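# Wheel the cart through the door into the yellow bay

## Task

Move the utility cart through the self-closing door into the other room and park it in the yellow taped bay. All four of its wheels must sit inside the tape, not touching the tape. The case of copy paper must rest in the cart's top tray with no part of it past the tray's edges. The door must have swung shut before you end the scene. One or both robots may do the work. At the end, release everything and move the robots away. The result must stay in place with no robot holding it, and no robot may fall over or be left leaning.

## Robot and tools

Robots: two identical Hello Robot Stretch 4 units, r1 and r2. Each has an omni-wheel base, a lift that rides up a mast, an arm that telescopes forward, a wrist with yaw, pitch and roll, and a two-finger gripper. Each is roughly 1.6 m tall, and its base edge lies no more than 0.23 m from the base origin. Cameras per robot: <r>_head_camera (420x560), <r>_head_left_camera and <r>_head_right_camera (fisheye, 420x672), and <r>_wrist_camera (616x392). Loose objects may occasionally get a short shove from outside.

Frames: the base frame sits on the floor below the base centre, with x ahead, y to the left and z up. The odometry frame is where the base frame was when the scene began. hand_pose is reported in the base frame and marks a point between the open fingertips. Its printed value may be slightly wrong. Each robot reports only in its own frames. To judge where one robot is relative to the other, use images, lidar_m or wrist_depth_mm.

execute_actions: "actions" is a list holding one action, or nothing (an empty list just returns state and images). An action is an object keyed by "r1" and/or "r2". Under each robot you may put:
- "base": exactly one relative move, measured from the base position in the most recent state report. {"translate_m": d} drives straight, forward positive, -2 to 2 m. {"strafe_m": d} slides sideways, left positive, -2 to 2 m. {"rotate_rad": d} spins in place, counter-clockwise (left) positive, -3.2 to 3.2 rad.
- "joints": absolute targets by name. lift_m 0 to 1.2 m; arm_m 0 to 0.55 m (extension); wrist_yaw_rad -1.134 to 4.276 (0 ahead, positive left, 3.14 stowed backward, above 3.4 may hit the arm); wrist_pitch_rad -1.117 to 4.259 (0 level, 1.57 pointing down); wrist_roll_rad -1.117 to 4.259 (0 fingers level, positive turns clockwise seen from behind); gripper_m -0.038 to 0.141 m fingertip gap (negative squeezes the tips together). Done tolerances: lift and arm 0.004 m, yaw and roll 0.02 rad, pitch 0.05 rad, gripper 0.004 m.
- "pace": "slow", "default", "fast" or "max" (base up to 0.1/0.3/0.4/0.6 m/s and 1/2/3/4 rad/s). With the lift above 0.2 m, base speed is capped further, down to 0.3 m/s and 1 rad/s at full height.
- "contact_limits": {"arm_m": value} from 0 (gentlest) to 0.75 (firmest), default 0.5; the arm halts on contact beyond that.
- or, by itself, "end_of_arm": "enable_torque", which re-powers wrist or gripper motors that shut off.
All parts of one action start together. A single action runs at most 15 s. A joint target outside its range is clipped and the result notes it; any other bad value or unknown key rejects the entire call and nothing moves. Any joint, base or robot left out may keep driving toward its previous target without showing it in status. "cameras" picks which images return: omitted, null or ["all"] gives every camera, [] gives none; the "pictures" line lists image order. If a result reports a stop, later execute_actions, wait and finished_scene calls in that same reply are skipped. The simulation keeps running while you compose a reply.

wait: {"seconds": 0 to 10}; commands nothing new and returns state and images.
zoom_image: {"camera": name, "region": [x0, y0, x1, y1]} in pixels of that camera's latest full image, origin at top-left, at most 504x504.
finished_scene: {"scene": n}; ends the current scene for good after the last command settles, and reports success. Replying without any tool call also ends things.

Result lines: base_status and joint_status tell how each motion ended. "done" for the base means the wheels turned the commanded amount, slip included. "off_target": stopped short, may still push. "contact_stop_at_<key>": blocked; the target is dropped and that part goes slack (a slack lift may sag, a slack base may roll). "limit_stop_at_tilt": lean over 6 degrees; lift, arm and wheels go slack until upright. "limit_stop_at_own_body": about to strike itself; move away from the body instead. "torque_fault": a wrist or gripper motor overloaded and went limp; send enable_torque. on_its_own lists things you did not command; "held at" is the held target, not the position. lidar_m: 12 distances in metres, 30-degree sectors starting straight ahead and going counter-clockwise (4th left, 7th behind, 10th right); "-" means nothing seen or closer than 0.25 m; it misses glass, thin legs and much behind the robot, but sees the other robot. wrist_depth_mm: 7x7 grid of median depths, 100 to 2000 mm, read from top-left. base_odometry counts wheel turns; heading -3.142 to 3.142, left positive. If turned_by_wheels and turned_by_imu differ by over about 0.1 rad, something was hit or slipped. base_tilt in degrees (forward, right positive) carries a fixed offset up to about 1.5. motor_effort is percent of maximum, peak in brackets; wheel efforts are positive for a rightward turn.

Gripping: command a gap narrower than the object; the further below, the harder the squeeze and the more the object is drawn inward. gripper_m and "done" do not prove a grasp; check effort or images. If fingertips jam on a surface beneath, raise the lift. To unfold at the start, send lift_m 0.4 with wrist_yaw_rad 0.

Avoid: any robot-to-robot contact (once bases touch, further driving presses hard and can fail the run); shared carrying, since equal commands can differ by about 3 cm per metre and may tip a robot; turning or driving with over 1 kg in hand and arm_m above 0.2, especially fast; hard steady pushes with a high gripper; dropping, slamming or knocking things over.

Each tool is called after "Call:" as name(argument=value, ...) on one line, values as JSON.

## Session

Call:
execute_actions(actions=[])

Scene clock: 0.00 s.
r1.base_odometry: x=+0.000 y=+0.000 heading=+0.000 (m, m, rad; r1's odometry frame)
r1.turned_by_wheels: +0.000 (rad since the last result)
r1.turned_by_imu: +0.000 (rad since the last result)
r1.base_tilt: forward=-0.4 right=+0.5 (deg)
r1.lidar_m: 2.24 4.08 1.89 1.03 0.91 0.91 0.72 0.63 0.64 0.75 1.37 1.90
r1.base_status: not commanded
r1.joint_positions: lift_m=+0.170 arm_m=+0.002 wrist_yaw_rad=+3.213 wrist_pitch_rad=-0.006 wrist_roll_rad=-0.013 gripper_m=+0.057
r1.joint_status: not commanded
r1.motor_effort: lift_m=+20 arm_m=+0 wrist_yaw_rad=+0 wrist_pitch_rad=-7 wrist_roll_rad=-1 gripper_m=-4 wheel_0=-1 wheel_1=+0 wheel_2=-1 (%)
r1.hand_pose: x=-0.1210 y=+0.0666 z=+0.3505 quat_wxyz=(-0.036, +0.003, -0.006, +0.999) (m; r1's base frame)
r1.wrist_depth_mm: - 131 258 1042 1042 866 741 / - 112 132 1060 1060 866 759 / - 113 133 1025 1078 866 759 / - 131 180 1025 1078 878 759 / 194 699 820 1042 1060 878 768 / 209 707 193 976 195 878 750 / 212 668 798 106 798 741 741
r2.base_odometry: x=+0.000 y=+0.000 heading=+0.000 (m, m, rad; r2's odometry frame)
r2.turned_by_wheels: +0.000 (rad since the last result)
r2.turned_by_imu: +0.000 (rad since the last result)
r2.base_tilt: forward=+0.6 right=+0.8 (deg)
r2.lidar_m: 2.57 2.57 2.93 1.54 1.50 2.59 2.16 2.14 1.72 1.46 1.43 1.65
r2.base_status: not commanded
r2.joint_positions: lift_m=+0.273 arm_m=+0.003 wrist_yaw_rad=+3.218 wrist_pitch_rad=-0.011 wrist_roll_rad=+0.016 gripper_m=+0.057
r2.joint_status: not commanded
r2.motor_effort: lift_m=+21 arm_m=-1 wrist_yaw_rad=-1 wrist_pitch_rad=-8 wrist_roll_rad=+0 gripper_m=-2 wheel_0=+0 wheel_1=+0 wheel_2=+0 (%)
r2.hand_pose: x=-0.1208 y=+0.0652 z=+0.4540 quat_wxyz=(-0.038, +0.005, +0.008, +0.999) (m; r2's base frame)
r2.wrist_depth_mm: - 139 243 - - - - / - - 138 - - - - / - 108 137 - - - - / - 116 138 - - - - / 138 138 - - - - - / 211 - 207 1808 201 1661 1661 / 210 1182 1138 113 1160 1042 1098
pictures: r1_head_camera, r1_head_left_camera, r1_head_right_camera, r1_wrist_camera, r2_head_camera, r2_head_left_camera, r2_head_right_camera, r2_wrist_camera
Images, in order (width x height): r1_head_camera 420x560, r1_head_left_camera 420x672, r1_head_right_camera 420x672, r1_wrist_camera 616x392, r2_head_camera 420x560, r2_head_left_camera 420x672, r2_head_right_camera 420x672, r2_wrist_camera 616x392.

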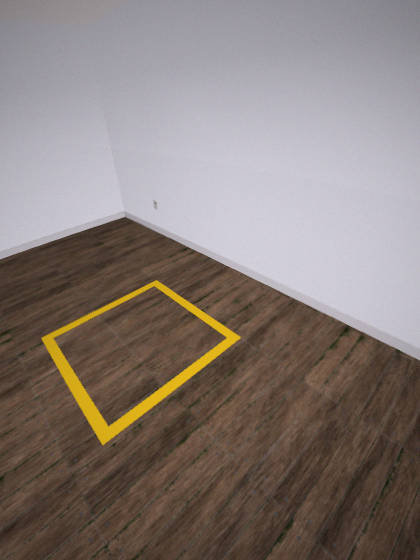

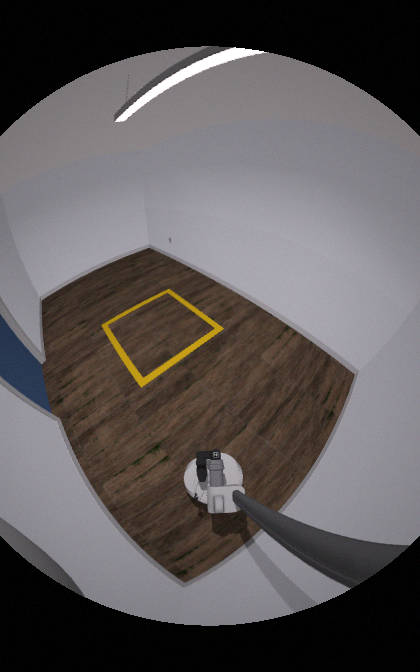

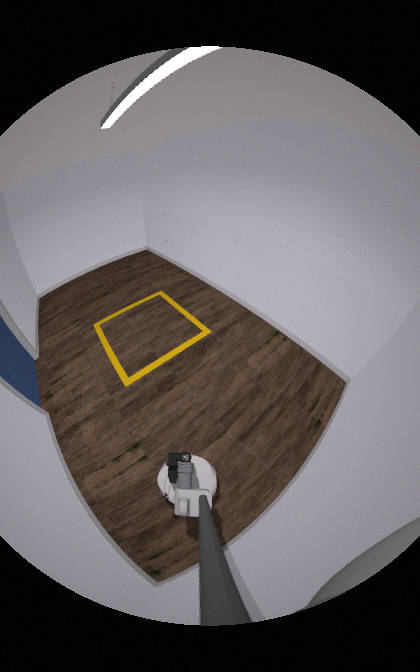

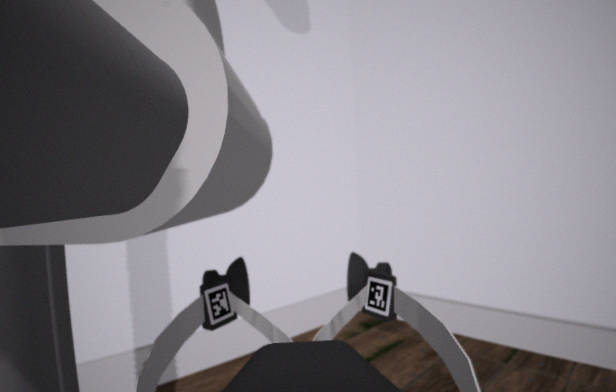

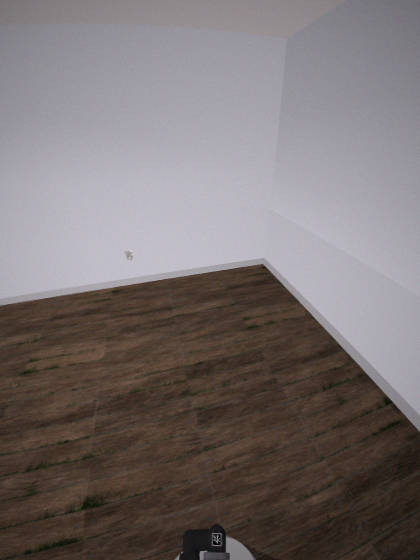

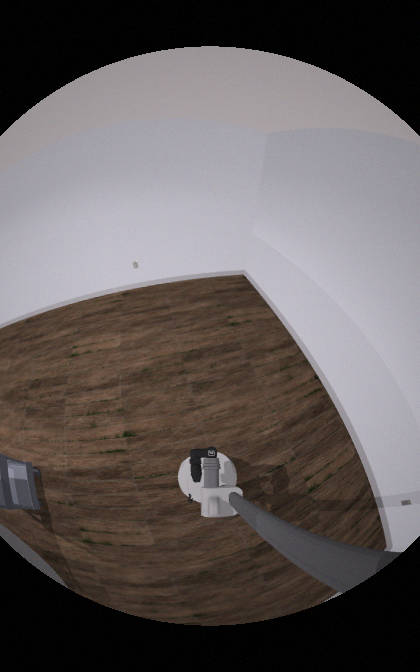

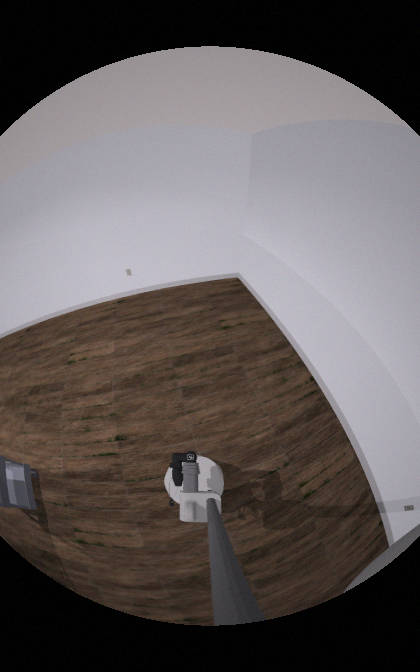

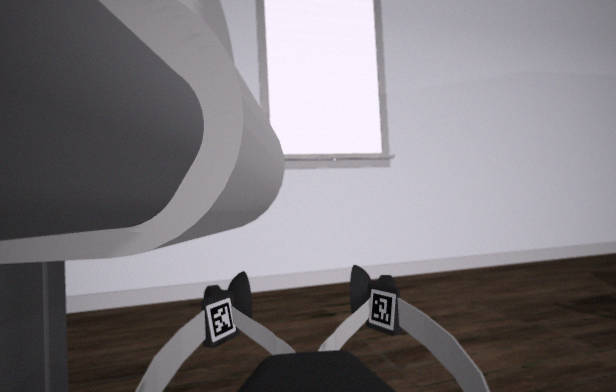

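Call:
execute_actions(actions=[{"r1":{"base":{"rotate_rad":0.75},"pace":"fast"},"r2":{"base":{"rotate_rad":1.88},"pace":"fast"}}], cameras=["r1_head_left_camera","r2_head_camera"])

Scene clock: 3.90 s.
r1.base_odometry: x=+0.000 y=+0.000 heading=+0.750 (m, m, rad; r1's odometry frame)
r1.turned_by_wheels: +0.750 (rad since the last result)
r1.turned_by_imu: +0.753 (rad since the last result)
r1.base_tilt: forward=-0.4 right=+0.2 (deg)
r1.lidar_m: 3.63 1.32 0.94 0.91 0.91 0.65 0.63 0.66 0.92 1.88 1.96 2.69
r1.base_status: done
r1.joint_positions: lift_m=+0.170 arm_m=+0.002 wrist_yaw_rad=+3.213 wrist_pitch_rad=-0.006 wrist_roll_rad=-0.013 gripper_m=+0.057
r1.joint_status: not commanded
r1.motor_effort: lift_m=+20(20) arm_m=+0(0) wrist_yaw_rad=+0(1) wrist_pitch_rad=-8(7) wrist_roll_rad=-1(0) gripper_m=-5(5) wheel_0=-3(11) wheel_1=+0(10) wheel_2=+0(7) (%)
r1.hand_pose: x=-0.1210 y=+0.0666 z=+0.3505 quat_wxyz=(-0.036, +0.003, -0.006, +0.999) (m; r1's base frame)
r1.wrist_depth_mm: - 131 257 723 723 732 732 / - 113 132 723 732 732 732 / - 113 133 732 732 723 723 / - 131 181 732 732 741 741 / 194 732 750 732 732 732 732 / 210 741 192 741 196 750 732 / 211 732 723 106 732 732 732
r2.base_odometry: x=+0.000 y=+0.000 heading=+1.880 (m, m, rad; r2's odometry frame)
r2.turned_by_wheels: +1.880 (rad since the last result)
r2.turned_by_imu: +1.864 (rad since the last result)
r2.base_tilt: forward=+0.6 right=+0.8 (deg)
r2.lidar_m: 1.51 3.07 2.23 2.15 2.10 1.53 1.46 1.50 2.05 2.57 2.68 3.62
r2.base_status: done
r2.joint_positions: lift_m=+0.273 arm_m=+0.003 wrist_yaw_rad=+3.218 wrist_pitch_rad=-0.011 wrist_roll_rad=+0.016 gripper_m=+0.057
r2.joint_status: not commanded
r2.motor_effort: lift_m=+21(21) arm_m=-1(1) wrist_yaw_rad=+0(2) wrist_pitch_rad=-8(8) wrist_roll_rad=-1(0) gripper_m=-3(4) wheel_0=-3(10) wheel_1=-1(10) wheel_2=-1(11) (%)
r2.hand_pose: x=-0.1208 y=+0.0652 z=+0.4540 quat_wxyz=(-0.038, +0.005, +0.008, +0.999) (m; r2's base frame)
r2.wrist_depth_mm: - 139 243 1576 1576 1576 1576 / - - 138 1576 1618 1576 1576 / - 108 137 1576 1576 1576 1537 / - 116 138 1576 1576 1499 1537 / 138 137 1576 1576 1576 1576 1537 / 211 1576 207 1576 201 1537 1499 / 209 1182 1138 113 1138 1042 1078
pictures: r1_head_left_camera, r2_head_camera
Images, in order (width x height): r1_head_left_camera 420x672, r2_head_camera 420x560.

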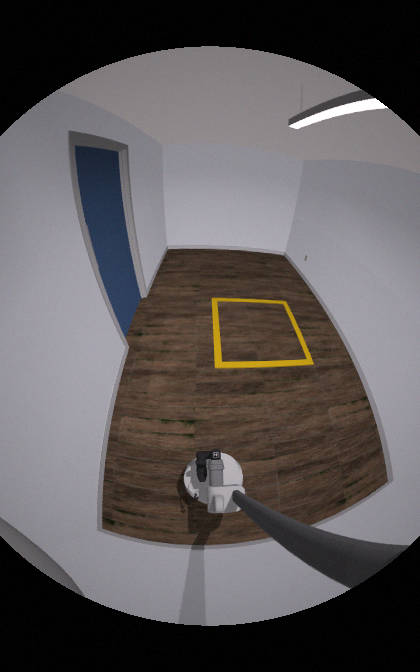

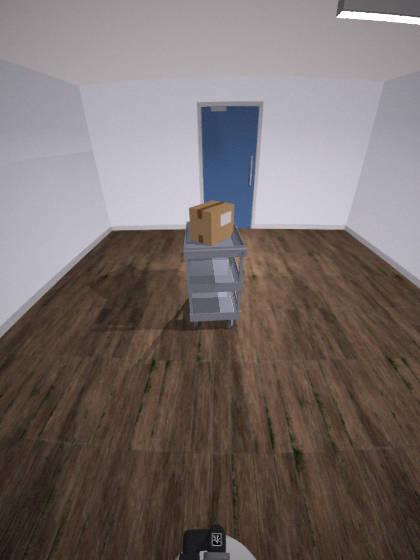

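Call:
execute_actions(actions=[{"r1":{"base":{"translate_m":1.66},"pace":"max"},"r2":{"base":{"strafe_m":-0.62},"pace":"max"}}], cameras=[])

Call:
execute_actions(actions=[{"r1":{"base":{"rotate_rad":3.13},"pace":"fast"},"r2":{"base":{"rotate_rad":3.17},"pace":"fast"}}], cameras=[])

Call:
execute_actions(actions=[{"r1":{"base":{"strafe_m":-0.7}},"r2":{"base":{"translate_m":-1.3},"pace":"max"}}], cameras=["r1_head_right_camera","r2_head_right_camera"])

Scene clock: 11.90 s.
r1.base_odometry: x=+1.214 y=+1.132 heading=+0.750 (m, m, rad; r1's odometry frame)
r1.turned_by_wheels: +0.000 (rad since the last result)
r1.turned_by_imu: -0.001 (rad since the last result)
r1.base_tilt: forward=-0.3 right=+0.4 (deg)
r1.lidar_m: 2.47 1.31 1.04 0.97 0.97 1.29 2.27 2.38 1.98 1.89 1.96 2.57
r1.base_status: done
r1.joint_positions: lift_m=+0.170 arm_m=+0.002 wrist_yaw_rad=+3.213 wrist_pitch_rad=-0.006 wrist_roll_rad=-0.013 gripper_m=+0.057
r1.joint_status: not commanded
r1.motor_effort: lift_m=+20(20) arm_m=+0(0) wrist_yaw_rad=+0(1) wrist_pitch_rad=-8(7) wrist_roll_rad=+0(0) gripper_m=-6(5) wheel_0=+0(9) wheel_1=-1(11) wheel_2=+1(16) (%)
r1.hand_pose: x=-0.1210 y=+0.0667 z=+0.3505 quat_wxyz=(-0.036, +0.003, -0.006, +0.999) (m; r1's base frame)
r1.wrist_depth_mm: - 131 257 - - 1618 1138 / - 113 132 - - 1618 1118 / - 113 132 - - 1618 1160 / - 131 181 - - 1661 1182 / 194 - - - - 1537 1160 / 209 1255 193 1205 195 1118 1060 / 211 798 831 107 798 750 798
r2.base_odometry: x=+0.591 y=+0.188 heading=+1.880 (m, m, rad; r2's odometry frame)
r2.turned_by_wheels: +0.000 (rad since the last result)
r2.turned_by_imu: +0.001 (rad since the last result)
r2.base_tilt: forward=+0.6 right=+0.8 (deg)
r2.lidar_m: 1.61 1.60 2.86 2.78 2.11 1.52 1.46 1.52 2.03 1.95 2.02 2.74
r2.base_status: done
r2.joint_positions: lift_m=+0.273 arm_m=+0.003 wrist_yaw_rad=+3.218 wrist_pitch_rad=-0.011 wrist_roll_rad=+0.016 gripper_m=+0.057
r2.joint_status: not commanded
r2.motor_effort: lift_m=+21(21) arm_m=-2(1) wrist_yaw_rad=+0(0) wrist_pitch_rad=-8(8) wrist_roll_rad=-1(2) gripper_m=-2(5) wheel_0=+0(15) wheel_1=+1(13) wheel_2=+0(2) (%)
r2.hand_pose: x=-0.1208 y=+0.0652 z=+0.4540 quat_wxyz=(-0.038, +0.005, +0.008, +0.999) (m; r2's base frame)
r2.wrist_depth_mm: - 139 243 1618 1576 1618 1576 / - - 138 1576 1576 1576 1537 / - 108 137 1576 1576 1576 1537 / - 116 138 1576 1576 1576 1537 / 138 138 1576 1576 1576 1537 1537 / 211 1576 207 1576 201 1537 1537 / 209 1160 1138 113 1138 1042 1098
pictures: none
No camera images: the call's "cameras" was empty. Leave "cameras" out to get every camera's image.

Scene clock: 14.23 s.
r1.base_odometry: x=+1.214 y=+1.132 heading=-2.404 (m, m, rad; r1's odometry frame)
r1.turned_by_wheels: +3.129 (rad since the last result)
r1.turned_by_imu: +3.143 (rad since the last result)
r1.base_tilt: forward=-0.5 right=+0.3 (deg)
r1.lidar_m: 2.27 2.34 1.98 1.88 1.96 2.62 2.47 1.36 1.05 0.98 0.98 1.28
r1.base_status: done
r1.joint_positions: lift_m=+0.170 arm_m=+0.002 wrist_yaw_rad=+3.213 wrist_pitch_rad=-0.006 wrist_roll_rad=-0.013 gripper_m=+0.057
r1.joint_status: not commanded
r1.motor_effort: lift_m=+20(20) arm_m=+0(0) wrist_yaw_rad=+1(1) wrist_pitch_rad=-7(7) wrist_roll_rad=+0(0) gripper_m=-7(4) wheel_0=-4(10) wheel_1=-2(11) wheel_2=-2(10) (%)
r1.hand_pose: x=-0.1209 y=+0.0667 z=+0.3505 quat_wxyz=(-0.036, +0.003, -0.006, +0.999) (m; r1's base frame)
r1.wrist_depth_mm: - 131 257 - - - - / - 113 132 - - - - / - 113 133 - - - - / - 131 180 - - - - / 194 1756 - - - - 1863 / 209 1255 192 1205 196 1118 1042 / 211 820 820 106 798 750 778
r2.base_odometry: x=+0.591 y=+0.188 heading=-1.234 (m, m, rad; r2's odometry frame)
r2.turned_by_wheels: +3.170 (rad since the last result)
r2.turned_by_imu: +3.144 (rad since the last result)
r2.base_tilt: forward=+0.6 right=+0.8 (deg)
r2.lidar_m: 1.44 1.50 2.03 1.96 2.05 2.78 1.68 1.59 2.86 2.77 2.07 1.51
r2.base_status: done
r2.joint_positions: lift_m=+0.273 arm_m=+0.003 wrist_yaw_rad=+3.218 wrist_pitch_rad=-0.011 wrist_roll_rad=+0.016 gripper_m=+0.057
r2.joint_status: not commanded
r2.motor_effort: lift_m=+20(21) arm_m=-2(2) wrist_yaw_rad=-1(0) wrist_pitch_rad=-8(8) wrist_roll_rad=+0(1) gripper_m=-4(3) wheel_0=-2(9) wheel_1=+0(10) wheel_2=-1(16) (%)
r2.hand_pose: x=-0.1207 y=+0.0653 z=+0.4540 quat_wxyz=(-0.038, +0.005, +0.008, +0.999) (m; r2's base frame)
r2.wrist_depth_mm: - 139 243 - - - - / - - 138 - - - - / - 108 137 - - - - / - 116 138 - - - - / 138 138 - - - - - / 211 1756 208 1863 202 1661 1618 / 210 1160 1160 113 1138 1042 1098
pictures: none
No camera images: the call's "cameras" was empty. Leave "cameras" out to get every camera's image.

Scene clock: 17.97 s.
r1.base_odometry: x=+0.744 y=+1.650 heading=-2.404 (m, m, rad; r1's odometry frame)
r1.turned_by_wheels: +0.000 (rad since the last result)
r1.turned_by_imu: -0.003 (rad since the last result)
r1.base_tilt: forward=-0.5 right=+0.3 (deg)
r1.lidar_m: 0.81 2.38 2.71 2.59 2.67 2.59 1.02 0.45 0.31 0.29 0.31 0.40
r1.base_status: done
r1.joint_positions: lift_m=+0.170 arm_m=+0.002 wrist_yaw_rad=+3.213 wrist_pitch_rad=-0.006 wrist_roll_rad=-0.013 gripper_m=+0.057
r1.joint_status: not commanded
r1.motor_effort: lift_m=+20(20) arm_m=+0(0) wrist_yaw_rad=+1(0) wrist_pitch_rad=-7(7) wrist_roll_rad=-1(0) gripper_m=-6(5) wheel_0=+3(10) wheel_1=+1(10) wheel_2=-1(2) (%)
r1.hand_pose: x=-0.1209 y=+0.0667 z=+0.3505 quat_wxyz=(-0.036, +0.003, -0.006, +0.999) (m; r1's base frame)
r1.wrist_depth_mm: - 131 258 - - - - / - 113 132 - - - - / - 113 133 - - - - / - 132 181 - - - - / 194 621 1182 - - - 1863 / 210 627 193 1182 196 1098 1078 / 212 627 820 106 798 750 778
r2.base_odometry: x=+0.161 y=+1.415 heading=-1.234 (m, m, rad; r2's odometry frame)
r2.turned_by_wheels: +0.000 (rad since the last result)
r2.turned_by_imu: -0.001 (rad since the last result)
r2.base_tilt: forward=+0.6 right=+0.8 (deg)
r2.lidar_m: 2.73 2.79 2.01 1.93 2.02 2.77 3.06 0.59 0.48 0.88 2.84 2.86
r2.base_status: done
r2.joint_positions: lift_m=+0.273 arm_m=+0.003 wrist_yaw_rad=+3.218 wrist_pitch_rad=-0.011 wrist_roll_rad=+0.016 gripper_m=+0.057
r2.joint_status: not commanded
r2.motor_effort: lift_m=+20(21) arm_m=-2(2) wrist_yaw_rad=+0(0) wrist_pitch_rad=-8(8) wrist_roll_rad=-1(1) gripper_m=-4(3) wheel_0=-2(9) wheel_1=+0(11) wheel_2=-1(12) (%)
r2.hand_pose: x=-0.1208 y=+0.0652 z=+0.4540 quat_wxyz=(-0.038, +0.005, +0.008, +0.999) (m; r2's base frame)
r2.wrist_depth_mm: - 139 242 - - - - / - - 138 - - - - / - 108 137 - - - - / - 116 138 - - - - / 138 138 - - - - - / 211 1983 207 1863 201 1661 1618 / 210 960 1138 113 1138 1042 1098
pictures: r1_head_right_camera, r2_head_right_camera
Images, in order (width x height): r1_head_right_camera 420x672, r2_head_right_camera 420x672.

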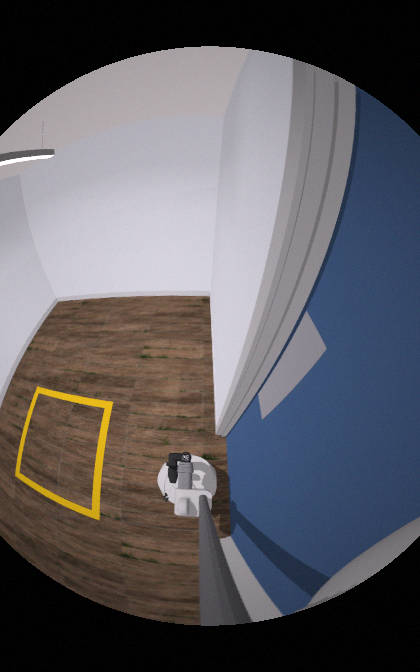

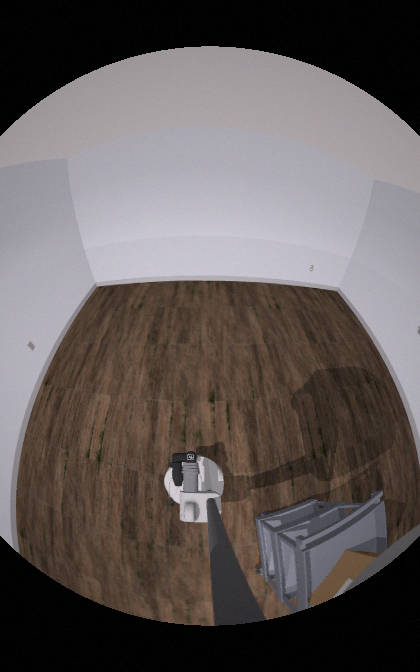

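Call:
execute_actions(actions=[{"r1":{"base":{"strafe_m":-0.5},"pace":"slow"},"r2":{"base":{"translate_m":-1.5},"joints":{"lift_m":0.655,"wrist_yaw_rad":0,"wrist_roll_rad":1.57,"gripper_m":0.14},"pace":"fast"}}], cameras=["r2_head_right_camera"])

Call:
execute_actions(actions=[{"r1":{"base":{"strafe_m":-0.42}},"r2":{"base":{"strafe_m":-0.5}}}], cameras=["r1_head_right_camera","r2_head_camera","r2_wrist_camera"])

Scene clock: 27.67 s.
r1.base_odometry: x=+0.408 y=+2.019 heading=-2.404 (m, m, rad; r1's odometry frame)
r1.turned_by_wheels: +0.000 (rad since the last result)
r1.turned_by_imu: +0.003 (rad since the last result)
r1.base_tilt: forward=-0.5 right=+0.4 (deg)
r1.lidar_m: 0.65 0.41 3.21 3.07 3.18 0.46 0.25 0.25 0.25 0.25 0.38 2.43
r1.base_status: done
r1.joint_positions: lift_m=+0.170 arm_m=+0.002 wrist_yaw_rad=+3.213 wrist_pitch_rad=-0.006 wrist_roll_rad=-0.013 gripper_m=+0.057
r1.joint_status: not commanded
r1.motor_effort: lift_m=+20(20) arm_m=+0(0) wrist_yaw_rad=+0(2) wrist_pitch_rad=-6(7) wrist_roll_rad=+0(0) gripper_m=-5(6) wheel_0=+8(23) wheel_1=-14(24) wheel_2=+2(11) (%)
r1.hand_pose: x=-0.1209 y=+0.0666 z=+0.3505 quat_wxyz=(-0.036, +0.003, -0.006, +0.999) (m; r1's base frame)
r1.wrist_depth_mm: - 131 258 504 627 - - / - 113 132 500 621 - - / - 113 132 496 627 - - / - 131 181 500 621 - - / 193 315 384 496 627 - 1983 / 209 324 192 477 196 1098 1060 / 212 303 379 106 627 759 778
r2.base_odometry: x=-0.334 y=+2.831 heading=-1.234 (m, m, rad; r2's odometry frame)
r2.turned_by_wheels: +0.000 (rad since the last result)
r2.turned_by_imu: +0.000 (rad since the last result)
r2.base_tilt: forward=+0.6 right=+0.8 (deg)
r2.lidar_m: 4.23 2.77 2.02 1.93 2.04 1.62 0.94 0.96 2.19 2.77 0.80 0.70
r2.base_status: done
r2.joint_positions: lift_m=+0.655 arm_m=+0.003 wrist_yaw_rad=+0.000 wrist_pitch_rad=-0.011 wrist_roll_rad=+1.570 gripper_m=+0.140
r2.joint_status: all done
r2.motor_effort: lift_m=+23(28) arm_m=-1(1) wrist_yaw_rad=+0(8) wrist_pitch_rad=-8(8) wrist_roll_rad=+0(5) gripper_m=+1(1) wheel_0=-1(9) wheel_1=-2(9) wheel_2=-1(7) (%)
r2.hand_pose: x=+0.4620 y=-0.0874 z=+0.8362 quat_wxyz=(+0.707, +0.707, -0.004, +0.004) (m; r2's base frame)
r2.wrist_depth_mm: - - - 691 976 683 866 / - - - 991 960 1366 960 / - - - - - 1537 1078 / - - - - - 1576 1078 / - - - - - 1618 1098 / - 211 - - - 1336 1098 / - - - 113 - 1537 1118
pictures: r2_head_right_camera
Images, in order (width x height): r2_head_right_camera 420x672.

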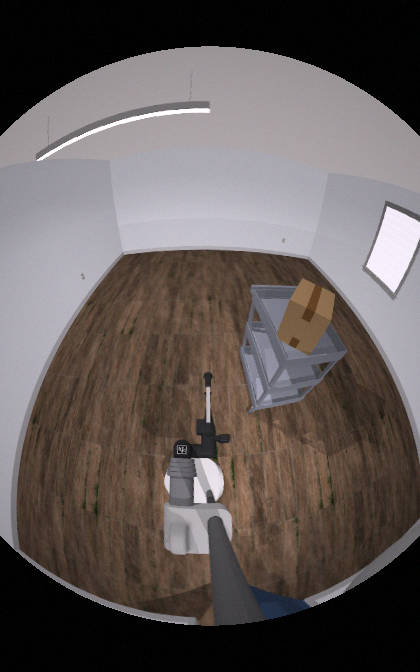

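Scene clock: 30.67 s.
r1.base_odometry: x=+0.125 y=+2.330 heading=-2.404 (m, m, rad; r1's odometry frame)
r1.turned_by_wheels: +0.000 (rad since the last result)
r1.turned_by_imu: -0.001 (rad since the last result)
r1.base_tilt: forward=-0.4 right=+0.4 (deg)
r1.lidar_m: 2.32 0.83 0.67 3.49 0.61 0.27 0.25 - 0.25 0.80 3.44 2.43
r1.base_status: done
r1.joint_positions: lift_m=+0.170 arm_m=+0.002 wrist_yaw_rad=+3.213 wrist_pitch_rad=-0.006 wrist_roll_rad=-0.013 gripper_m=+0.057
r1.joint_status: not commanded
r1.motor_effort: lift_m=+20(20) arm_m=+0(0) wrist_yaw_rad=+0(0) wrist_pitch_rad=-8(8) wrist_roll_rad=+0(0) gripper_m=-3(7) wheel_0=+2(16) wheel_1=-3(28) wheel_2=+3(7) (%)
r1.hand_pose: x=-0.1209 y=+0.0666 z=+0.3505 quat_wxyz=(-0.036, +0.003, -0.006, +0.999) (m; r1's base frame)
r1.wrist_depth_mm: - 131 257 370 413 473 539 / - 112 132 366 410 469 535 / - 113 133 368 413 469 539 / - 132 180 368 413 469 544 / 194 297 330 368 410 469 535 / 209 301 193 362 195 473 539 / 212 293 325 107 410 469 539
r2.base_odometry: x=-0.806 y=+2.666 heading=-1.234 (m, m, rad; r2's odometry frame)
r2.turned_by_wheels: +0.000 (rad since the last result)
r2.turned_by_imu: +0.001 (rad since the last result)
r2.base_tilt: forward=+0.6 right=+0.8 (deg)
r2.lidar_m: 0.54 3.49 2.54 2.45 2.24 0.86 0.72 1.59 2.19 2.27 2.38 0.59
r2.base_status: done
r2.joint_positions: lift_m=+0.655 arm_m=+0.003 wrist_yaw_rad=+0.000 wrist_pitch_rad=-0.011 wrist_roll_rad=+1.570 gripper_m=+0.140
r2.joint_status: not commanded
r2.motor_effort: lift_m=+23(23) arm_m=-2(2) wrist_yaw_rad=-1(0) wrist_pitch_rad=-8(8) wrist_roll_rad=+0(1) gripper_m=+3(1) wheel_0=+2(12) wheel_1=-1(10) wheel_2=+0(1) (%)
r2.hand_pose: x=+0.4620 y=-0.0874 z=+0.8362 quat_wxyz=(+0.707, +0.707, -0.004, +0.004) (m; r2's base frame)
r2.wrist_depth_mm: - - - 370 - 603 387 / - - - 364 - 668 433 / - 480 480 357 1008 683 480 / - 410 415 349 - 676 480 / - 449 455 343 - 683 484 / - 211 496 336 917 564 488 / - - - 113 340 345 357
pictures: r1_head_right_camera, r2_head_camera, r2_wrist_camera
Images, in order (width x height): r1_head_right_camera 420x672, r2_head_camera 420x560, r2_wrist_camera 616x392.

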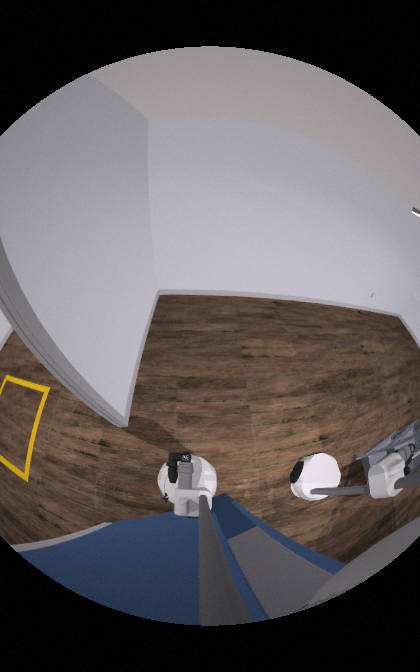

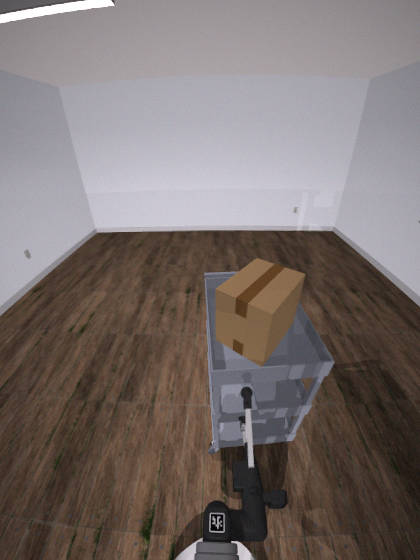

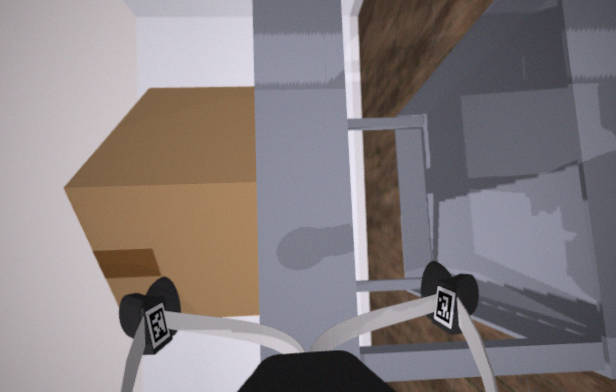

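Call:
execute_actions(actions=[{"r1":{"base":{"translate_m":-0.3},"pace":"slow"},"r2":{"base":{"translate_m":0.14}}}], cameras=[])

Call:
execute_actions(actions=[{"r1":{"base":{"strafe_m":-0.42}},"r2":{"joints":{"gripper_m":0.02,"lift_m":0.644}}}], cameras=["r1_head_right_camera","r2_wrist_camera"])

Call:
execute_actions(actions=[{"r1":{"base":{"translate_m":-0.18},"pace":"slow"},"r2":{"base":{"strafe_m":0.3},"pace":"slow"}}], cameras=["r1_head_right_camera","r2_head_right_camera"])

Scene clock: 39.83 s.
r1.base_odometry: x=+0.347 y=+2.531 heading=-2.405 (m, m, rad; r1's odometry frame)
r1.turned_by_wheels: -0.001 (rad since the last result)
r1.turned_by_imu: +0.000 (rad since the last result)
r1.base_tilt: forward=-0.5 right=+0.5 (deg)
r1.lidar_m: 2.39 0.90 1.00 3.49 0.28 0.25 - 0.25 0.34 0.95 1.00 2.73
r1.base_status: done
r1.joint_positions: lift_m=+0.170 arm_m=+0.002 wrist_yaw_rad=+3.213 wrist_pitch_rad=-0.006 wrist_roll_rad=-0.013 gripper_m=+0.057
r1.joint_status: not commanded
r1.motor_effort: lift_m=+20(20) arm_m=+0(0) wrist_yaw_rad=+0(0) wrist_pitch_rad=-8(7) wrist_roll_rad=+0(1) gripper_m=-5(4) wheel_0=-7(11) wheel_1=-9(14) wheel_2=+5(20) (%)
r1.hand_pose: x=-0.1209 y=+0.0666 z=+0.3505 quat_wxyz=(-0.036, +0.003, -0.006, +0.999) (m; r1's base frame)
r1.wrist_depth_mm: - 131 258 307 303 298 294 / - 112 132 309 304 298 293 / - 113 133 310 306 300 293 / - 131 180 314 304 300 297 / 193 322 317 312 304 301 296 / 210 324 193 312 195 301 297 / 212 329 320 106 306 301 298
r2.base_odometry: x=-0.759 y=+2.534 heading=-1.234 (m, m, rad; r2's odometry frame)
r2.turned_by_wheels: +0.000 (rad since the last result)
r2.turned_by_imu: +0.001 (rad since the last result)
r2.base_tilt: forward=+0.6 right=+0.8 (deg)
r2.lidar_m: 0.40 3.48 2.53 2.45 2.45 1.75 0.96 0.88 2.37 2.29 2.38 0.45
r2.base_status: done
r2.joint_positions: lift_m=+0.655 arm_m=+0.003 wrist_yaw_rad=+0.000 wrist_pitch_rad=-0.011 wrist_roll_rad=+1.570 gripper_m=+0.140
r2.joint_status: not commanded
r2.motor_effort: lift_m=+23(23) arm_m=-2(2) wrist_yaw_rad=-1(1) wrist_pitch_rad=-8(9) wrist_roll_rad=+1(1) gripper_m=-1(1) wheel_0=+2(6) wheel_1=+2(5) wheel_2=-1(14) (%)
r2.hand_pose: x=+0.4620 y=-0.0874 z=+0.8362 quat_wxyz=(+0.707, +0.707, -0.004, +0.004) (m; r2's base frame)
r2.wrist_depth_mm: - - - 221 - 609 477 / - 404 379 217 820 647 477 / 296 297 282 213 831 676 480 / 266 271 268 209 820 691 480 / 296 301 300 205 209 683 488 / 343 211 201 202 203 549 492 / - - 392 113 - 1499 480
pictures: none
No camera images: the call's "cameras" was empty. Leave "cameras" out to get every camera's image.

Scene clock: 42.57 s.
r1.base_odometry: x=+0.065 y=+2.842 heading=-2.405 (m, m, rad; r1's odometry frame)
r1.turned_by_wheels: +0.000 (rad since the last result)
r1.turned_by_imu: -0.002 (rad since the last result)
r1.base_tilt: forward=-0.4 right=+0.4 (deg)
r1.lidar_m: 2.64 1.39 1.21 0.72 0.29 0.25 0.25 2.21 2.95 0.55 0.54 2.76
r1.base_status: done
r1.joint_positions: lift_m=+0.170 arm_m=+0.002 wrist_yaw_rad=+3.213 wrist_pitch_rad=-0.006 wrist_roll_rad=-0.013 gripper_m=+0.057
r1.joint_status: not commanded
r1.motor_effort: lift_m=+20(20) arm_m=+0(0) wrist_yaw_rad=+0(0) wrist_pitch_rad=-8(7) wrist_roll_rad=+0(0) gripper_m=-6(8) wheel_0=+1(9) wheel_1=-3(13) wheel_2=+1(3) (%)
r1.hand_pose: x=-0.1209 y=+0.0666 z=+0.3505 quat_wxyz=(-0.036, +0.003, -0.006, +0.999) (m; r1's base frame)
r1.wrist_depth_mm: - 131 256 306 303 301 298 / - 113 132 307 304 301 300 / - 113 132 309 306 303 303 / - 131 180 309 306 304 300 / 193 - - 310 307 306 303 / 210 1255 193 310 195 304 303 / 211 820 809 106 310 306 301
r2.base_odometry: x=-0.759 y=+2.534 heading=-1.234 (m, m, rad; r2's odometry frame)
r2.turned_by_wheels: +0.000 (rad since the last result)
r2.turned_by_imu: +0.000 (rad since the last result)
r2.base_tilt: forward=+0.6 right=+0.8 (deg)
r2.lidar_m: 0.39 3.48 2.53 2.45 2.44 1.75 0.54 0.54 2.38 2.28 2.37 0.42
r2.base_status: not commanded
r2.joint_positions: lift_m=+0.644 arm_m=+0.003 wrist_yaw_rad=+0.001 wrist_pitch_rad=-0.005 wrist_roll_rad=+1.572 gripper_m=+0.021
r2.joint_status: all done
r2.on_its_own: wrist_pitch_rad is at rest, and its effort (-25) is outside its rest range (-23 to +23)
r2.motor_effort: lift_m=+20(23) arm_m=-2(2) wrist_yaw_rad=-3(9) wrist_pitch_rad=-25(25) wrist_roll_rad=-5(6) gripper_m=-30(28) wheel_0=+1(2) wheel_1=+2(2) wheel_2=+0(1) (%)
r2.hand_pose: x=+0.4621 y=-0.0872 z=+0.8239 quat_wxyz=(+0.707, +0.707, -0.002, +0.002) (m; r2's base frame)
r2.wrist_depth_mm: - - 206 208 - 574 452 / 410 382 203 204 - 640 455 / 277 278 198 200 842 640 455 / 252 257 195 196 820 647 455 / 281 287 190 192 809 654 466 / 315 317 187 189 190 585 469 / - 174 183 113 - 1537 436
pictures: r1_head_right_camera, r2_wrist_camera
Images, in order (width x height): r1_head_right_camera 420x672, r2_wrist_camera 616x392.

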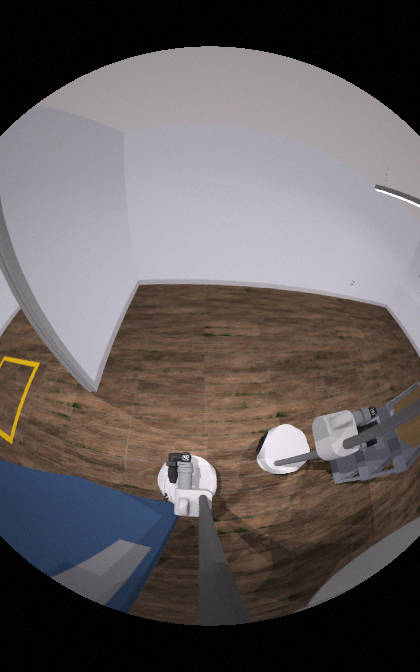

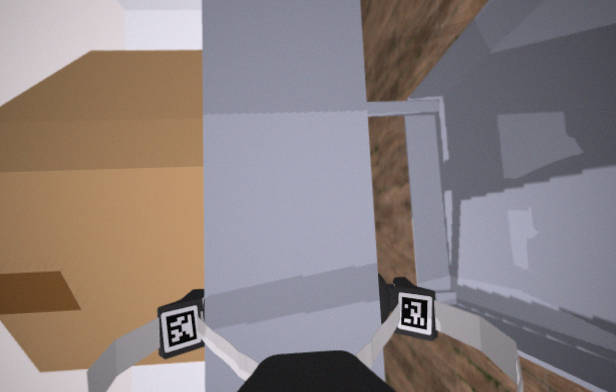

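Scene clock: 46.70 s.
r1.base_odometry: x=+0.185 y=+2.953 heading=-2.380 (m, m, rad; r1's odometry frame)
r1.turned_by_wheels: +0.025 (rad since the last result)
r1.turned_by_imu: +0.034 (rad since the last result)
r1.base_tilt: forward=-0.5 right=+0.3 (deg)
r1.lidar_m: 2.79 1.36 1.29 0.45 0.25 0.26 1.96 2.08 2.80 1.05 0.76 0.78
r1.base_status: translate_m contact_stop (by the wheels' count: -0.163 of -0.180)
r1.joint_positions: lift_m=+0.170 arm_m=+0.002 wrist_yaw_rad=+3.213 wrist_pitch_rad=-0.006 wrist_roll_rad=-0.013 gripper_m=+0.057
r1.joint_status: not commanded
r1.on_its_own: the wheels are slack since a contact_stop
r1.motor_effort: lift_m=+20(20) arm_m=+0(0) wrist_yaw_rad=+0(1) wrist_pitch_rad=-8(7) wrist_roll_rad=-1(0) gripper_m=-6(7) wheel_0=+0(32) wheel_1=+0(23) wheel_2=+0(37) (%)
r1.hand_pose: x=-0.1209 y=+0.0666 z=+0.3505 quat_wxyz=(-0.036, +0.003, -0.006, +0.999) (m; r1's base frame)
r1.wrist_depth_mm: - 131 258 290 277 259 - / - 112 132 293 277 263 251 / - 113 132 293 279 263 252 / - 131 180 296 279 265 254 / 193 - - 297 278 265 254 / 209 1229 193 297 196 265 254 / 212 809 831 106 279 263 255
r2.base_odometry: x=-0.476 y=+2.633 heading=-1.235 (m, m, rad; r2's odometry frame)
r2.turned_by_wheels: -0.001 (rad since the last result)
r2.turned_by_imu: -0.002 (rad since the last result)
r2.base_tilt: forward=+0.6 right=+0.8 (deg)
r2.lidar_m: 0.39 3.08 2.24 2.15 2.23 1.78 1.71 0.75 0.77 2.58 0.44 0.39
r2.base_status: done
r2.joint_positions: lift_m=+0.644 arm_m=+0.003 wrist_yaw_rad=-0.005 wrist_pitch_rad=-0.009 wrist_roll_rad=+1.569 gripper_m=+0.021
r2.joint_status: not commanded
r2.on_its_own: wrist_yaw_rad is at rest, and its effort (+15) is outside its rest range (-13 to +13)
r2.motor_effort: lift_m=+20(20) arm_m=-2(2) wrist_yaw_rad=+15(34) wrist_pitch_rad=-15(24) wrist_roll_rad=+0(5) gripper_m=-30(31) wheel_0=-7(10) wheel_1=+2(7) wheel_2=-3(4) (%)
r2.hand_pose: x=+0.4615 y=-0.0890 z=+0.8248 quat_wxyz=(+0.708, +0.707, -0.005, +0.001) (m; r2's base frame)
r2.wrist_depth_mm: 230 232 137 138 142 647 459 / 209 211 144 145 150 647 462 / 204 207 152 153 158 654 462 / 259 266 160 162 167 615 466 / 362 370 171 172 - 1537 442 / - - 180 182 185 1397 1098 / - - 191 113 - 1397 1098
pictures: r1_head_right_camera, r2_head_right_camera
Images, in order (width x height): r1_head_right_camera 420x672, r2_head_right_camera 420x672.

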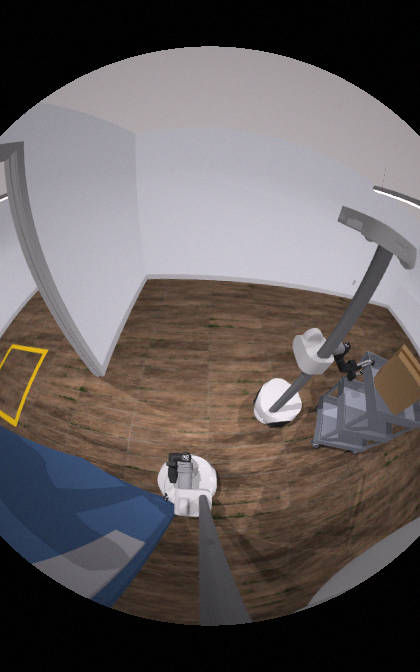

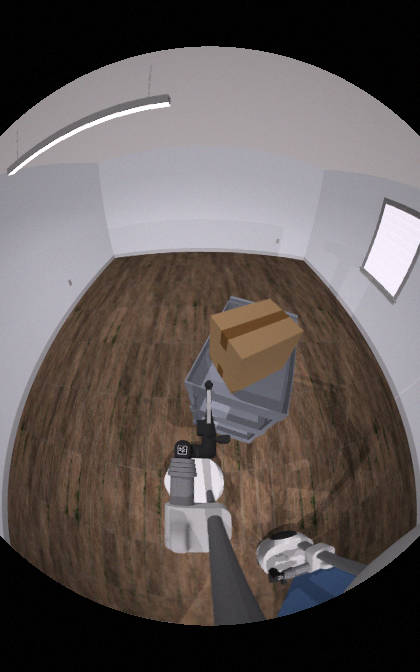

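Call:
execute_actions(actions=[{"r1":{"base":{"strafe_m":-0.07},"pace":"slow"},"r2":{"base":{"translate_m":-0.4},"pace":"slow"}}], cameras=[])

Call:
execute_actions(actions=[{"r1":{"base":{"translate_m":-0.04},"pace":"slow"},"r2":{"base":{"translate_m":-0.3},"joints":{"wrist_yaw_rad":0.25},"pace":"slow"}}], cameras=["r1_head_right_camera","r2_head_right_camera"])

Scene clock: 54.80 s.
r1.base_odometry: x=+0.137 y=+3.003 heading=-2.380 (m, m, rad; r1's odometry frame)
r1.turned_by_wheels: +0.000 (rad since the last result)
r1.turned_by_imu: -0.001 (rad since the last result)
r1.base_tilt: forward=-0.3 right=+0.3 (deg)
r1.lidar_m: 0.50 1.46 1.35 0.44 0.25 0.25 1.96 2.07 2.83 0.83 0.67 0.47
r1.base_status: done
r1.joint_positions: lift_m=+0.170 arm_m=+0.002 wrist_yaw_rad=+3.213 wrist_pitch_rad=-0.006 wrist_roll_rad=-0.013 gripper_m=+0.057
r1.joint_status: not commanded
r1.motor_effort: lift_m=+20(20) arm_m=+0(0) wrist_yaw_rad=-1(0) wrist_pitch_rad=-7(7) wrist_roll_rad=+1(0) gripper_m=-7(4) wheel_0=+2(8) wheel_1=-3(10) wheel_2=+0(4) (%)
r1.hand_pose: x=-0.1209 y=+0.0666 z=+0.3505 quat_wxyz=(-0.036, +0.003, -0.006, +0.999) (m; r1's base frame)
r1.wrist_depth_mm: - 131 257 - 265 253 - / - 112 132 - 266 253 245 / - 113 133 - 267 255 246 / - 131 180 - 267 254 248 / 194 - - - 267 255 248 / 209 1229 191 1182 196 258 247 / 212 820 820 106 271 255 -
r2.base_odometry: x=-0.608 y=+3.010 heading=-1.235 (m, m, rad; r2's odometry frame)
r2.turned_by_wheels: +0.000 (rad since the last result)
r2.turned_by_imu: +0.002 (rad since the last result)
r2.base_tilt: forward=+0.6 right=+0.8 (deg)
r2.lidar_m: 0.38 3.06 2.22 2.13 1.89 1.36 1.31 1.04 0.47 0.50 2.68 0.42
r2.base_status: done
r2.joint_positions: lift_m=+0.644 arm_m=+0.003 wrist_yaw_rad=+0.004 wrist_pitch_rad=-0.007 wrist_roll_rad=+1.575 gripper_m=+0.021
r2.joint_status: not commanded
r2.on_its_own: wrist_yaw_rad is at rest, and its effort (-14) is outside its rest range (-13 to +13); wrist_roll_rad is at rest, and its effort (-16) is outside its rest range (-13 to +13)
r2.motor_effort: lift_m=+20(20) arm_m=-1(2) wrist_yaw_rad=-14(30) wrist_pitch_rad=-21(21) wrist_roll_rad=-16(14) gripper_m=-30(30) wheel_0=-5(12) wheel_1=-4(8) wheel_2=+6(9) (%)
r2.hand_pose: x=+0.4624 y=-0.0862 z=+0.8243 quat_wxyz=(+0.706, +0.709, -0.001, +0.004) (m; r2's base frame)
r2.wrist_depth_mm: - - 216 218 - 559 452 / - 433 211 212 - 615 455 / 297 297 205 206 854 640 459 / 254 259 199 200 831 654 462 / 279 286 194 195 809 654 466 / 310 314 188 190 191 591 469 / 359 338 182 113 - 1576 433
pictures: none
No camera images: the call's "cameras" was empty. Leave "cameras" out to get every camera's image.

Scene clock: 59.07 s.
r1.base_odometry: x=+0.166 y=+3.031 heading=-2.380 (m, m, rad; r1's odometry frame)
r1.turned_by_wheels: -0.001 (rad since the last result)
r1.turned_by_imu: -0.001 (rad since the last result)
r1.base_tilt: forward=-0.3 right=+0.3 (deg)
r1.lidar_m: 0.48 0.54 1.36 0.40 0.25 - 1.93 2.01 2.73 4.79 0.60 0.58
r1.base_status: done
r1.joint_positions: lift_m=+0.170 arm_m=+0.002 wrist_yaw_rad=+3.213 wrist_pitch_rad=-0.006 wrist_roll_rad=-0.013 gripper_m=+0.057
r1.joint_status: not commanded
r1.motor_effort: lift_m=+20(20) arm_m=-1(0) wrist_yaw_rad=-1(0) wrist_pitch_rad=-8(7) wrist_roll_rad=-1(1) gripper_m=-3(3) wheel_0=-14(14) wheel_1=-4(5) wheel_2=+11(10) (%)
r1.hand_pose: x=-0.1209 y=+0.0666 z=+0.3505 quat_wxyz=(-0.036, +0.003, -0.006, +0.999) (m; r1's base frame)
r1.wrist_depth_mm: - 131 257 - 258 244 - / - 112 132 - 257 244 235 / - 113 132 - 260 245 236 / - 131 181 - 259 246 236 / 194 - - - 257 246 236 / 209 1281 192 1205 196 248 238 / 212 820 831 107 260 244 -
r2.base_odometry: x=-0.707 y=+3.293 heading=-1.235 (m, m, rad; r2's odometry frame)
r2.turned_by_wheels: +0.000 (rad since the last result)
r2.turned_by_imu: +0.002 (rad since the last result)
r2.base_tilt: forward=+0.6 right=+0.7 (deg)
r2.lidar_m: 0.39 0.80 2.22 2.13 1.43 1.03 1.02 0.99 0.82 0.46 0.50 0.47
r2.base_status: done
r2.joint_positions: lift_m=+0.644 arm_m=+0.003 wrist_yaw_rad=+0.258 wrist_pitch_rad=-0.007 wrist_roll_rad=+1.575 gripper_m=+0.021
r2.joint_status: all done
r2.on_its_own: wrist_yaw_rad is at rest, and its effort (-24) is outside its rest range (-13 to +13); wrist_roll_rad is at rest, and its effort (-15) is outside its rest range (-13 to +13)
r2.motor_effort: lift_m=+20(20) arm_m=-2(2) wrist_yaw_rad=-24(80) wrist_pitch_rad=-21(21) wrist_roll_rad=-15(15) gripper_m=-29(34) wheel_0=+0(19) wheel_1=-2(7) wheel_2=+7(14) (%)
r2.hand_pose: x=+0.4748 y=-0.0108 z=+0.8243 quat_wxyz=(+0.700, +0.703, +0.089, +0.093) (m; r2's base frame)
r2.wrist_depth_mm: - - 200 202 - 574 452 / 351 353 197 198 831 647 452 / 266 266 195 196 831 647 459 / 252 256 192 194 820 654 459 / 283 290 189 191 798 661 466 / 324 324 187 189 189 554 469 / 1756 174 183 113 - 1576 439
pictures: r1_head_right_camera, r2_head_right_camera
Images, in order (width x height): r1_head_right_camera 420x672, r2_head_right_camera 420x672.

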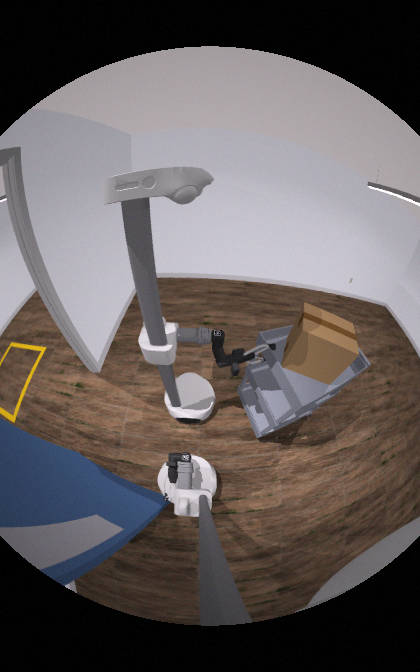

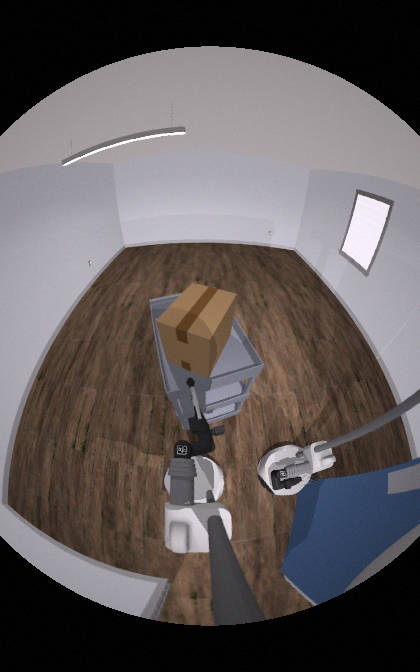

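Call:
execute_actions(actions=[{"r2":{"base":{"translate_m":-0.62}}}], cameras=[])

Call:
execute_actions(actions=[{"r2":{"base":{"strafe_m":-0.12},"pace":"slow"}}], cameras=["r2_head_right_camera"])

Call:
execute_actions(actions=[{"r2":{"base":{"translate_m":-0.5}}}], cameras=["r1_head_right_camera","r2_head_right_camera"])

Scene clock: 66.03 s.
r1.base_odometry: x=+0.166 y=+3.031 heading=-2.380 (m, m, rad; r1's odometry frame)
r1.turned_by_wheels: +0.000 (rad since the last result)
r1.turned_by_imu: +0.000 (rad since the last result)
r1.base_tilt: forward=-0.2 right=+0.4 (deg)
r1.lidar_m: 0.41 0.64 0.71 0.41 0.25 - 1.92 2.02 2.75 4.79 3.99 0.51
r1.base_status: not commanded
r1.joint_positions: lift_m=+0.170 arm_m=+0.002 wrist_yaw_rad=+3.213 wrist_pitch_rad=-0.006 wrist_roll_rad=-0.013 gripper_m=+0.057
r1.joint_status: not commanded
r1.motor_effort: lift_m=+20(20) arm_m=+0(0) wrist_yaw_rad=+0(1) wrist_pitch_rad=-7(8) wrist_roll_rad=-1(0) gripper_m=-6(6) wheel_0=-14(14) wheel_1=-3(4) wheel_2=+11(11) (%)
r1.hand_pose: x=-0.1209 y=+0.0666 z=+0.3505 quat_wxyz=(-0.036, +0.003, -0.006, +0.999) (m; r1's base frame)
r1.wrist_depth_mm: - 131 256 - 257 243 - / - 112 132 - 258 244 234 / - 113 132 - 259 246 236 / - 131 180 - 260 246 236 / 194 - - - 258 247 237 / 210 1229 193 1255 196 247 237 / 211 831 831 106 260 244 -
r2.base_odometry: x=-0.912 y=+3.879 heading=-1.234 (m, m, rad; r2's odometry frame)
r2.turned_by_wheels: +0.000 (rad since the last result)
r2.turned_by_imu: +0.005 (rad since the last result)
r2.base_tilt: forward=+0.6 right=+0.8 (deg)
r2.lidar_m: 0.35 0.44 2.22 1.57 0.56 0.43 3.37 3.43 0.68 0.68 0.70 0.57
r2.base_status: done
r2.joint_positions: lift_m=+0.644 arm_m=+0.003 wrist_yaw_rad=+0.260 wrist_pitch_rad=-0.008 wrist_roll_rad=+1.574 gripper_m=+0.021
r2.joint_status: not commanded
r2.on_its_own: wrist_yaw_rad is at rest, and its effort (-29) is outside its rest range (-13 to +13)
r2.motor_effort: lift_m=+20(20) arm_m=-1(2) wrist_yaw_rad=-29(33) wrist_pitch_rad=-17(21) wrist_roll_rad=-12(15) gripper_m=-32(33) wheel_0=+3(6) wheel_1=+0(8) wheel_2=+3(19) (%)
r2.hand_pose: x=+0.4748 y=-0.0104 z=+0.8246 quat_wxyz=(+0.700, +0.703, +0.089, +0.094) (m; r2's base frame)
r2.wrist_depth_mm: - - - 314 - 1499 436 / - - - 278 - 559 459 / - - - 251 - 609 459 / 357 345 236 228 - 654 466 / 279 282 215 209 866 661 466 / 287 290 192 193 190 597 473 / 297 174 178 113 - 676 477
pictures: none
No camera images: the call's "cameras" was empty. Leave "cameras" out to get every camera's image.

Scene clock: 68.37 s.
r1.base_odometry: x=+0.166 y=+3.031 heading=-2.380 (m, m, rad; r1's odometry frame)
r1.turned_by_wheels: +0.000 (rad since the last result)
r1.turned_by_imu: +0.000 (rad since the last result)
r1.base_tilt: forward=-0.1 right=+0.4 (deg)
r1.lidar_m: 0.36 0.52 0.62 0.41 0.25 - 1.92 2.00 2.75 4.80 4.01 0.37
r1.base_status: not commanded
r1.joint_positions: lift_m=+0.170 arm_m=+0.002 wrist_yaw_rad=+3.213 wrist_pitch_rad=-0.006 wrist_roll_rad=-0.013 gripper_m=+0.057
r1.joint_status: not commanded
r1.motor_effort: lift_m=+20(20) arm_m=+0(0) wrist_yaw_rad=-1(1) wrist_pitch_rad=-7(7) wrist_roll_rad=+0(0) gripper_m=-7(6) wheel_0=-14(14) wheel_1=-4(4) wheel_2=+10(11) (%)
r1.hand_pose: x=-0.1209 y=+0.0666 z=+0.3505 quat_wxyz=(-0.036, +0.003, -0.006, +0.999) (m; r1's base frame)
r1.wrist_depth_mm: - 131 258 - 259 243 - / - 113 131 - 258 244 235 / - 113 133 - 259 247 236 / - 132 180 - 260 246 236 / 194 - - - 259 247 238 / 209 1229 192 1255 196 250 238 / 212 820 820 106 262 244 -
r2.base_odometry: x=-1.025 y=+3.839 heading=-1.233 (m, m, rad; r2's odometry frame)
r2.turned_by_wheels: +0.001 (rad since the last result)
r2.turned_by_imu: +0.002 (rad since the last result)
r2.base_tilt: forward=+0.6 right=+0.7 (deg)
r2.lidar_m: 0.34 0.39 2.34 1.53 0.54 0.52 3.37 3.45 0.57 0.56 0.65 0.62
r2.base_status: done
r2.joint_positions: lift_m=+0.644 arm_m=+0.003 wrist_yaw_rad=+0.260 wrist_pitch_rad=-0.009 wrist_roll_rad=+1.572 gripper_m=+0.021
r2.joint_status: not commanded
r2.on_its_own: wrist_yaw_rad is at rest, and its effort (-31) is outside its rest range (-13 to +13)
r2.motor_effort: lift_m=+20(20) arm_m=-1(1) wrist_yaw_rad=-31(53) wrist_pitch_rad=-15(17) wrist_roll_rad=-5(11) gripper_m=-28(30) wheel_0=+11(15) wheel_1=+0(6) wheel_2=+4(7) (%)
r2.hand_pose: x=+0.4748 y=-0.0103 z=+0.8248 quat_wxyz=(+0.700, +0.702, +0.089, +0.095) (m; r2's base frame)
r2.wrist_depth_mm: - - - - - 1336 960 / - - - 349 - 517 436 / - - - 290 - 569 462 / - - - 247 - 621 469 / 282 285 226 215 - 661 469 / 281 283 190 191 187 597 473 / 279 282 171 113 741 683 477
pictures: r2_head_right_camera
Images, in order (width x height): r2_head_right_camera 420x672.

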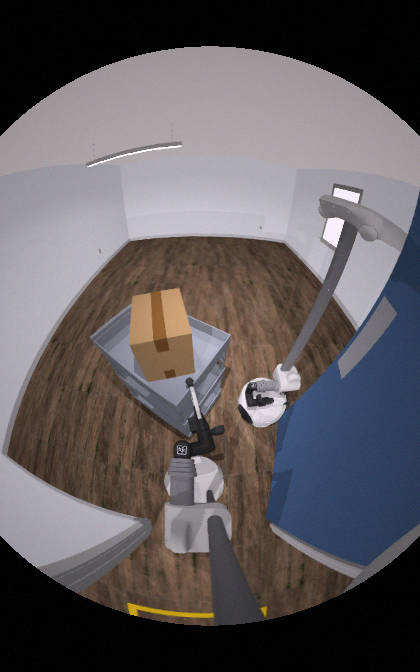

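Scene clock: 71.53 s.
r1.base_odometry: x=+0.166 y=+3.031 heading=-2.380 (m, m, rad; r1's odometry frame)
r1.turned_by_wheels: +0.000 (rad since the last result)
r1.turned_by_imu: +0.000 (rad since the last result)
r1.base_tilt: forward=-0.4 right=+0.5 (deg)
r1.lidar_m: 0.54 0.48 0.49 0.41 0.25 - 1.92 2.02 2.77 4.77 4.01 2.95
r1.base_status: not commanded
r1.joint_positions: lift_m=+0.170 arm_m=+0.002 wrist_yaw_rad=+3.213 wrist_pitch_rad=-0.006 wrist_roll_rad=-0.013 gripper_m=+0.057
r1.joint_status: not commanded
r1.motor_effort: lift_m=+20(20) arm_m=+0(0) wrist_yaw_rad=+0(1) wrist_pitch_rad=-7(7) wrist_roll_rad=+0(1) gripper_m=-6(5) wheel_0=-14(14) wheel_1=-4(4) wheel_2=+11(11) (%)
r1.hand_pose: x=-0.1209 y=+0.0666 z=+0.3505 quat_wxyz=(-0.036, +0.003, -0.006, +0.999) (m; r1's base frame)
r1.wrist_depth_mm: - 131 258 - 258 244 - / - 112 132 - 259 245 235 / - 113 133 - 259 245 236 / - 131 180 - 262 246 236 / 194 - - - 260 247 236 / 209 1229 192 1205 195 246 238 / 212 831 831 106 262 245 -
r2.base_odometry: x=-1.190 y=+4.311 heading=-1.234 (m, m, rad; r2's odometry frame)
r2.turned_by_wheels: -0.001 (rad since the last result)
r2.turned_by_imu: -0.001 (rad since the last result)
r2.base_tilt: forward=+0.6 right=+0.8 (deg)
r2.lidar_m: 0.36 0.47 0.35 0.32 2.35 2.95 2.85 2.92 2.56 0.51 0.54 0.52
r2.base_status: done
r2.joint_positions: lift_m=+0.644 arm_m=+0.003 wrist_yaw_rad=+0.242 wrist_pitch_rad=-0.008 wrist_roll_rad=+1.569 gripper_m=+0.021
r2.joint_status: not commanded
r2.on_its_own: wrist_yaw_rad is at rest, and its effort (+22) is outside its rest range (-13 to +13)
r2.motor_effort: lift_m=+20(20) arm_m=-1(2) wrist_yaw_rad=+22(34) wrist_pitch_rad=-16(16) wrist_roll_rad=+4(5) gripper_m=-27(35) wheel_0=-7(10) wheel_1=-3(11) wheel_2=+0(19) (%)
r2.hand_pose: x=+0.4746 y=-0.0157 z=+0.8247 quat_wxyz=(+0.702, +0.701, +0.082, +0.088) (m; r2's base frame)
r2.wrist_depth_mm: - - - 281 - 1430 439 / - - - 257 - 574 459 / - - 407 236 - 621 466 / 285 281 223 217 854 661 462 / 276 279 206 202 854 668 469 / 289 290 188 188 187 591 473 / 301 298 176 113 - 683 477
pictures: r1_head_right_camera, r2_head_right_camera
Images, in order (width x height): r1_head_right_camera 420x672, r2_head_right_camera 420x672.

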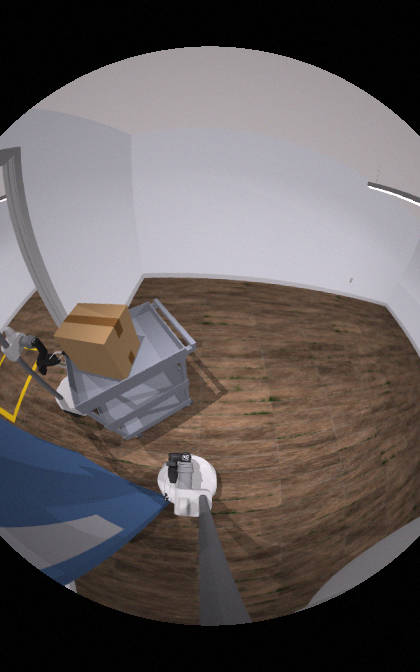

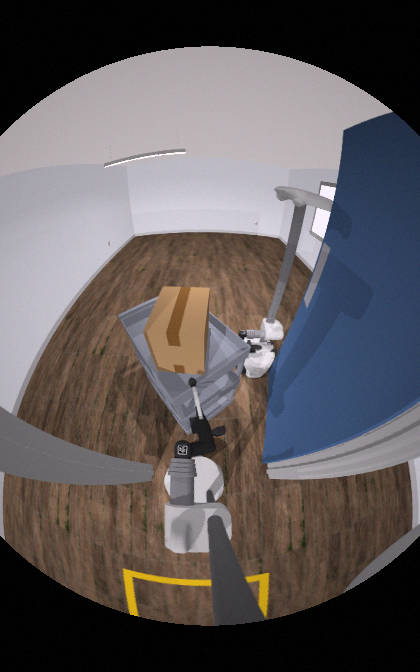

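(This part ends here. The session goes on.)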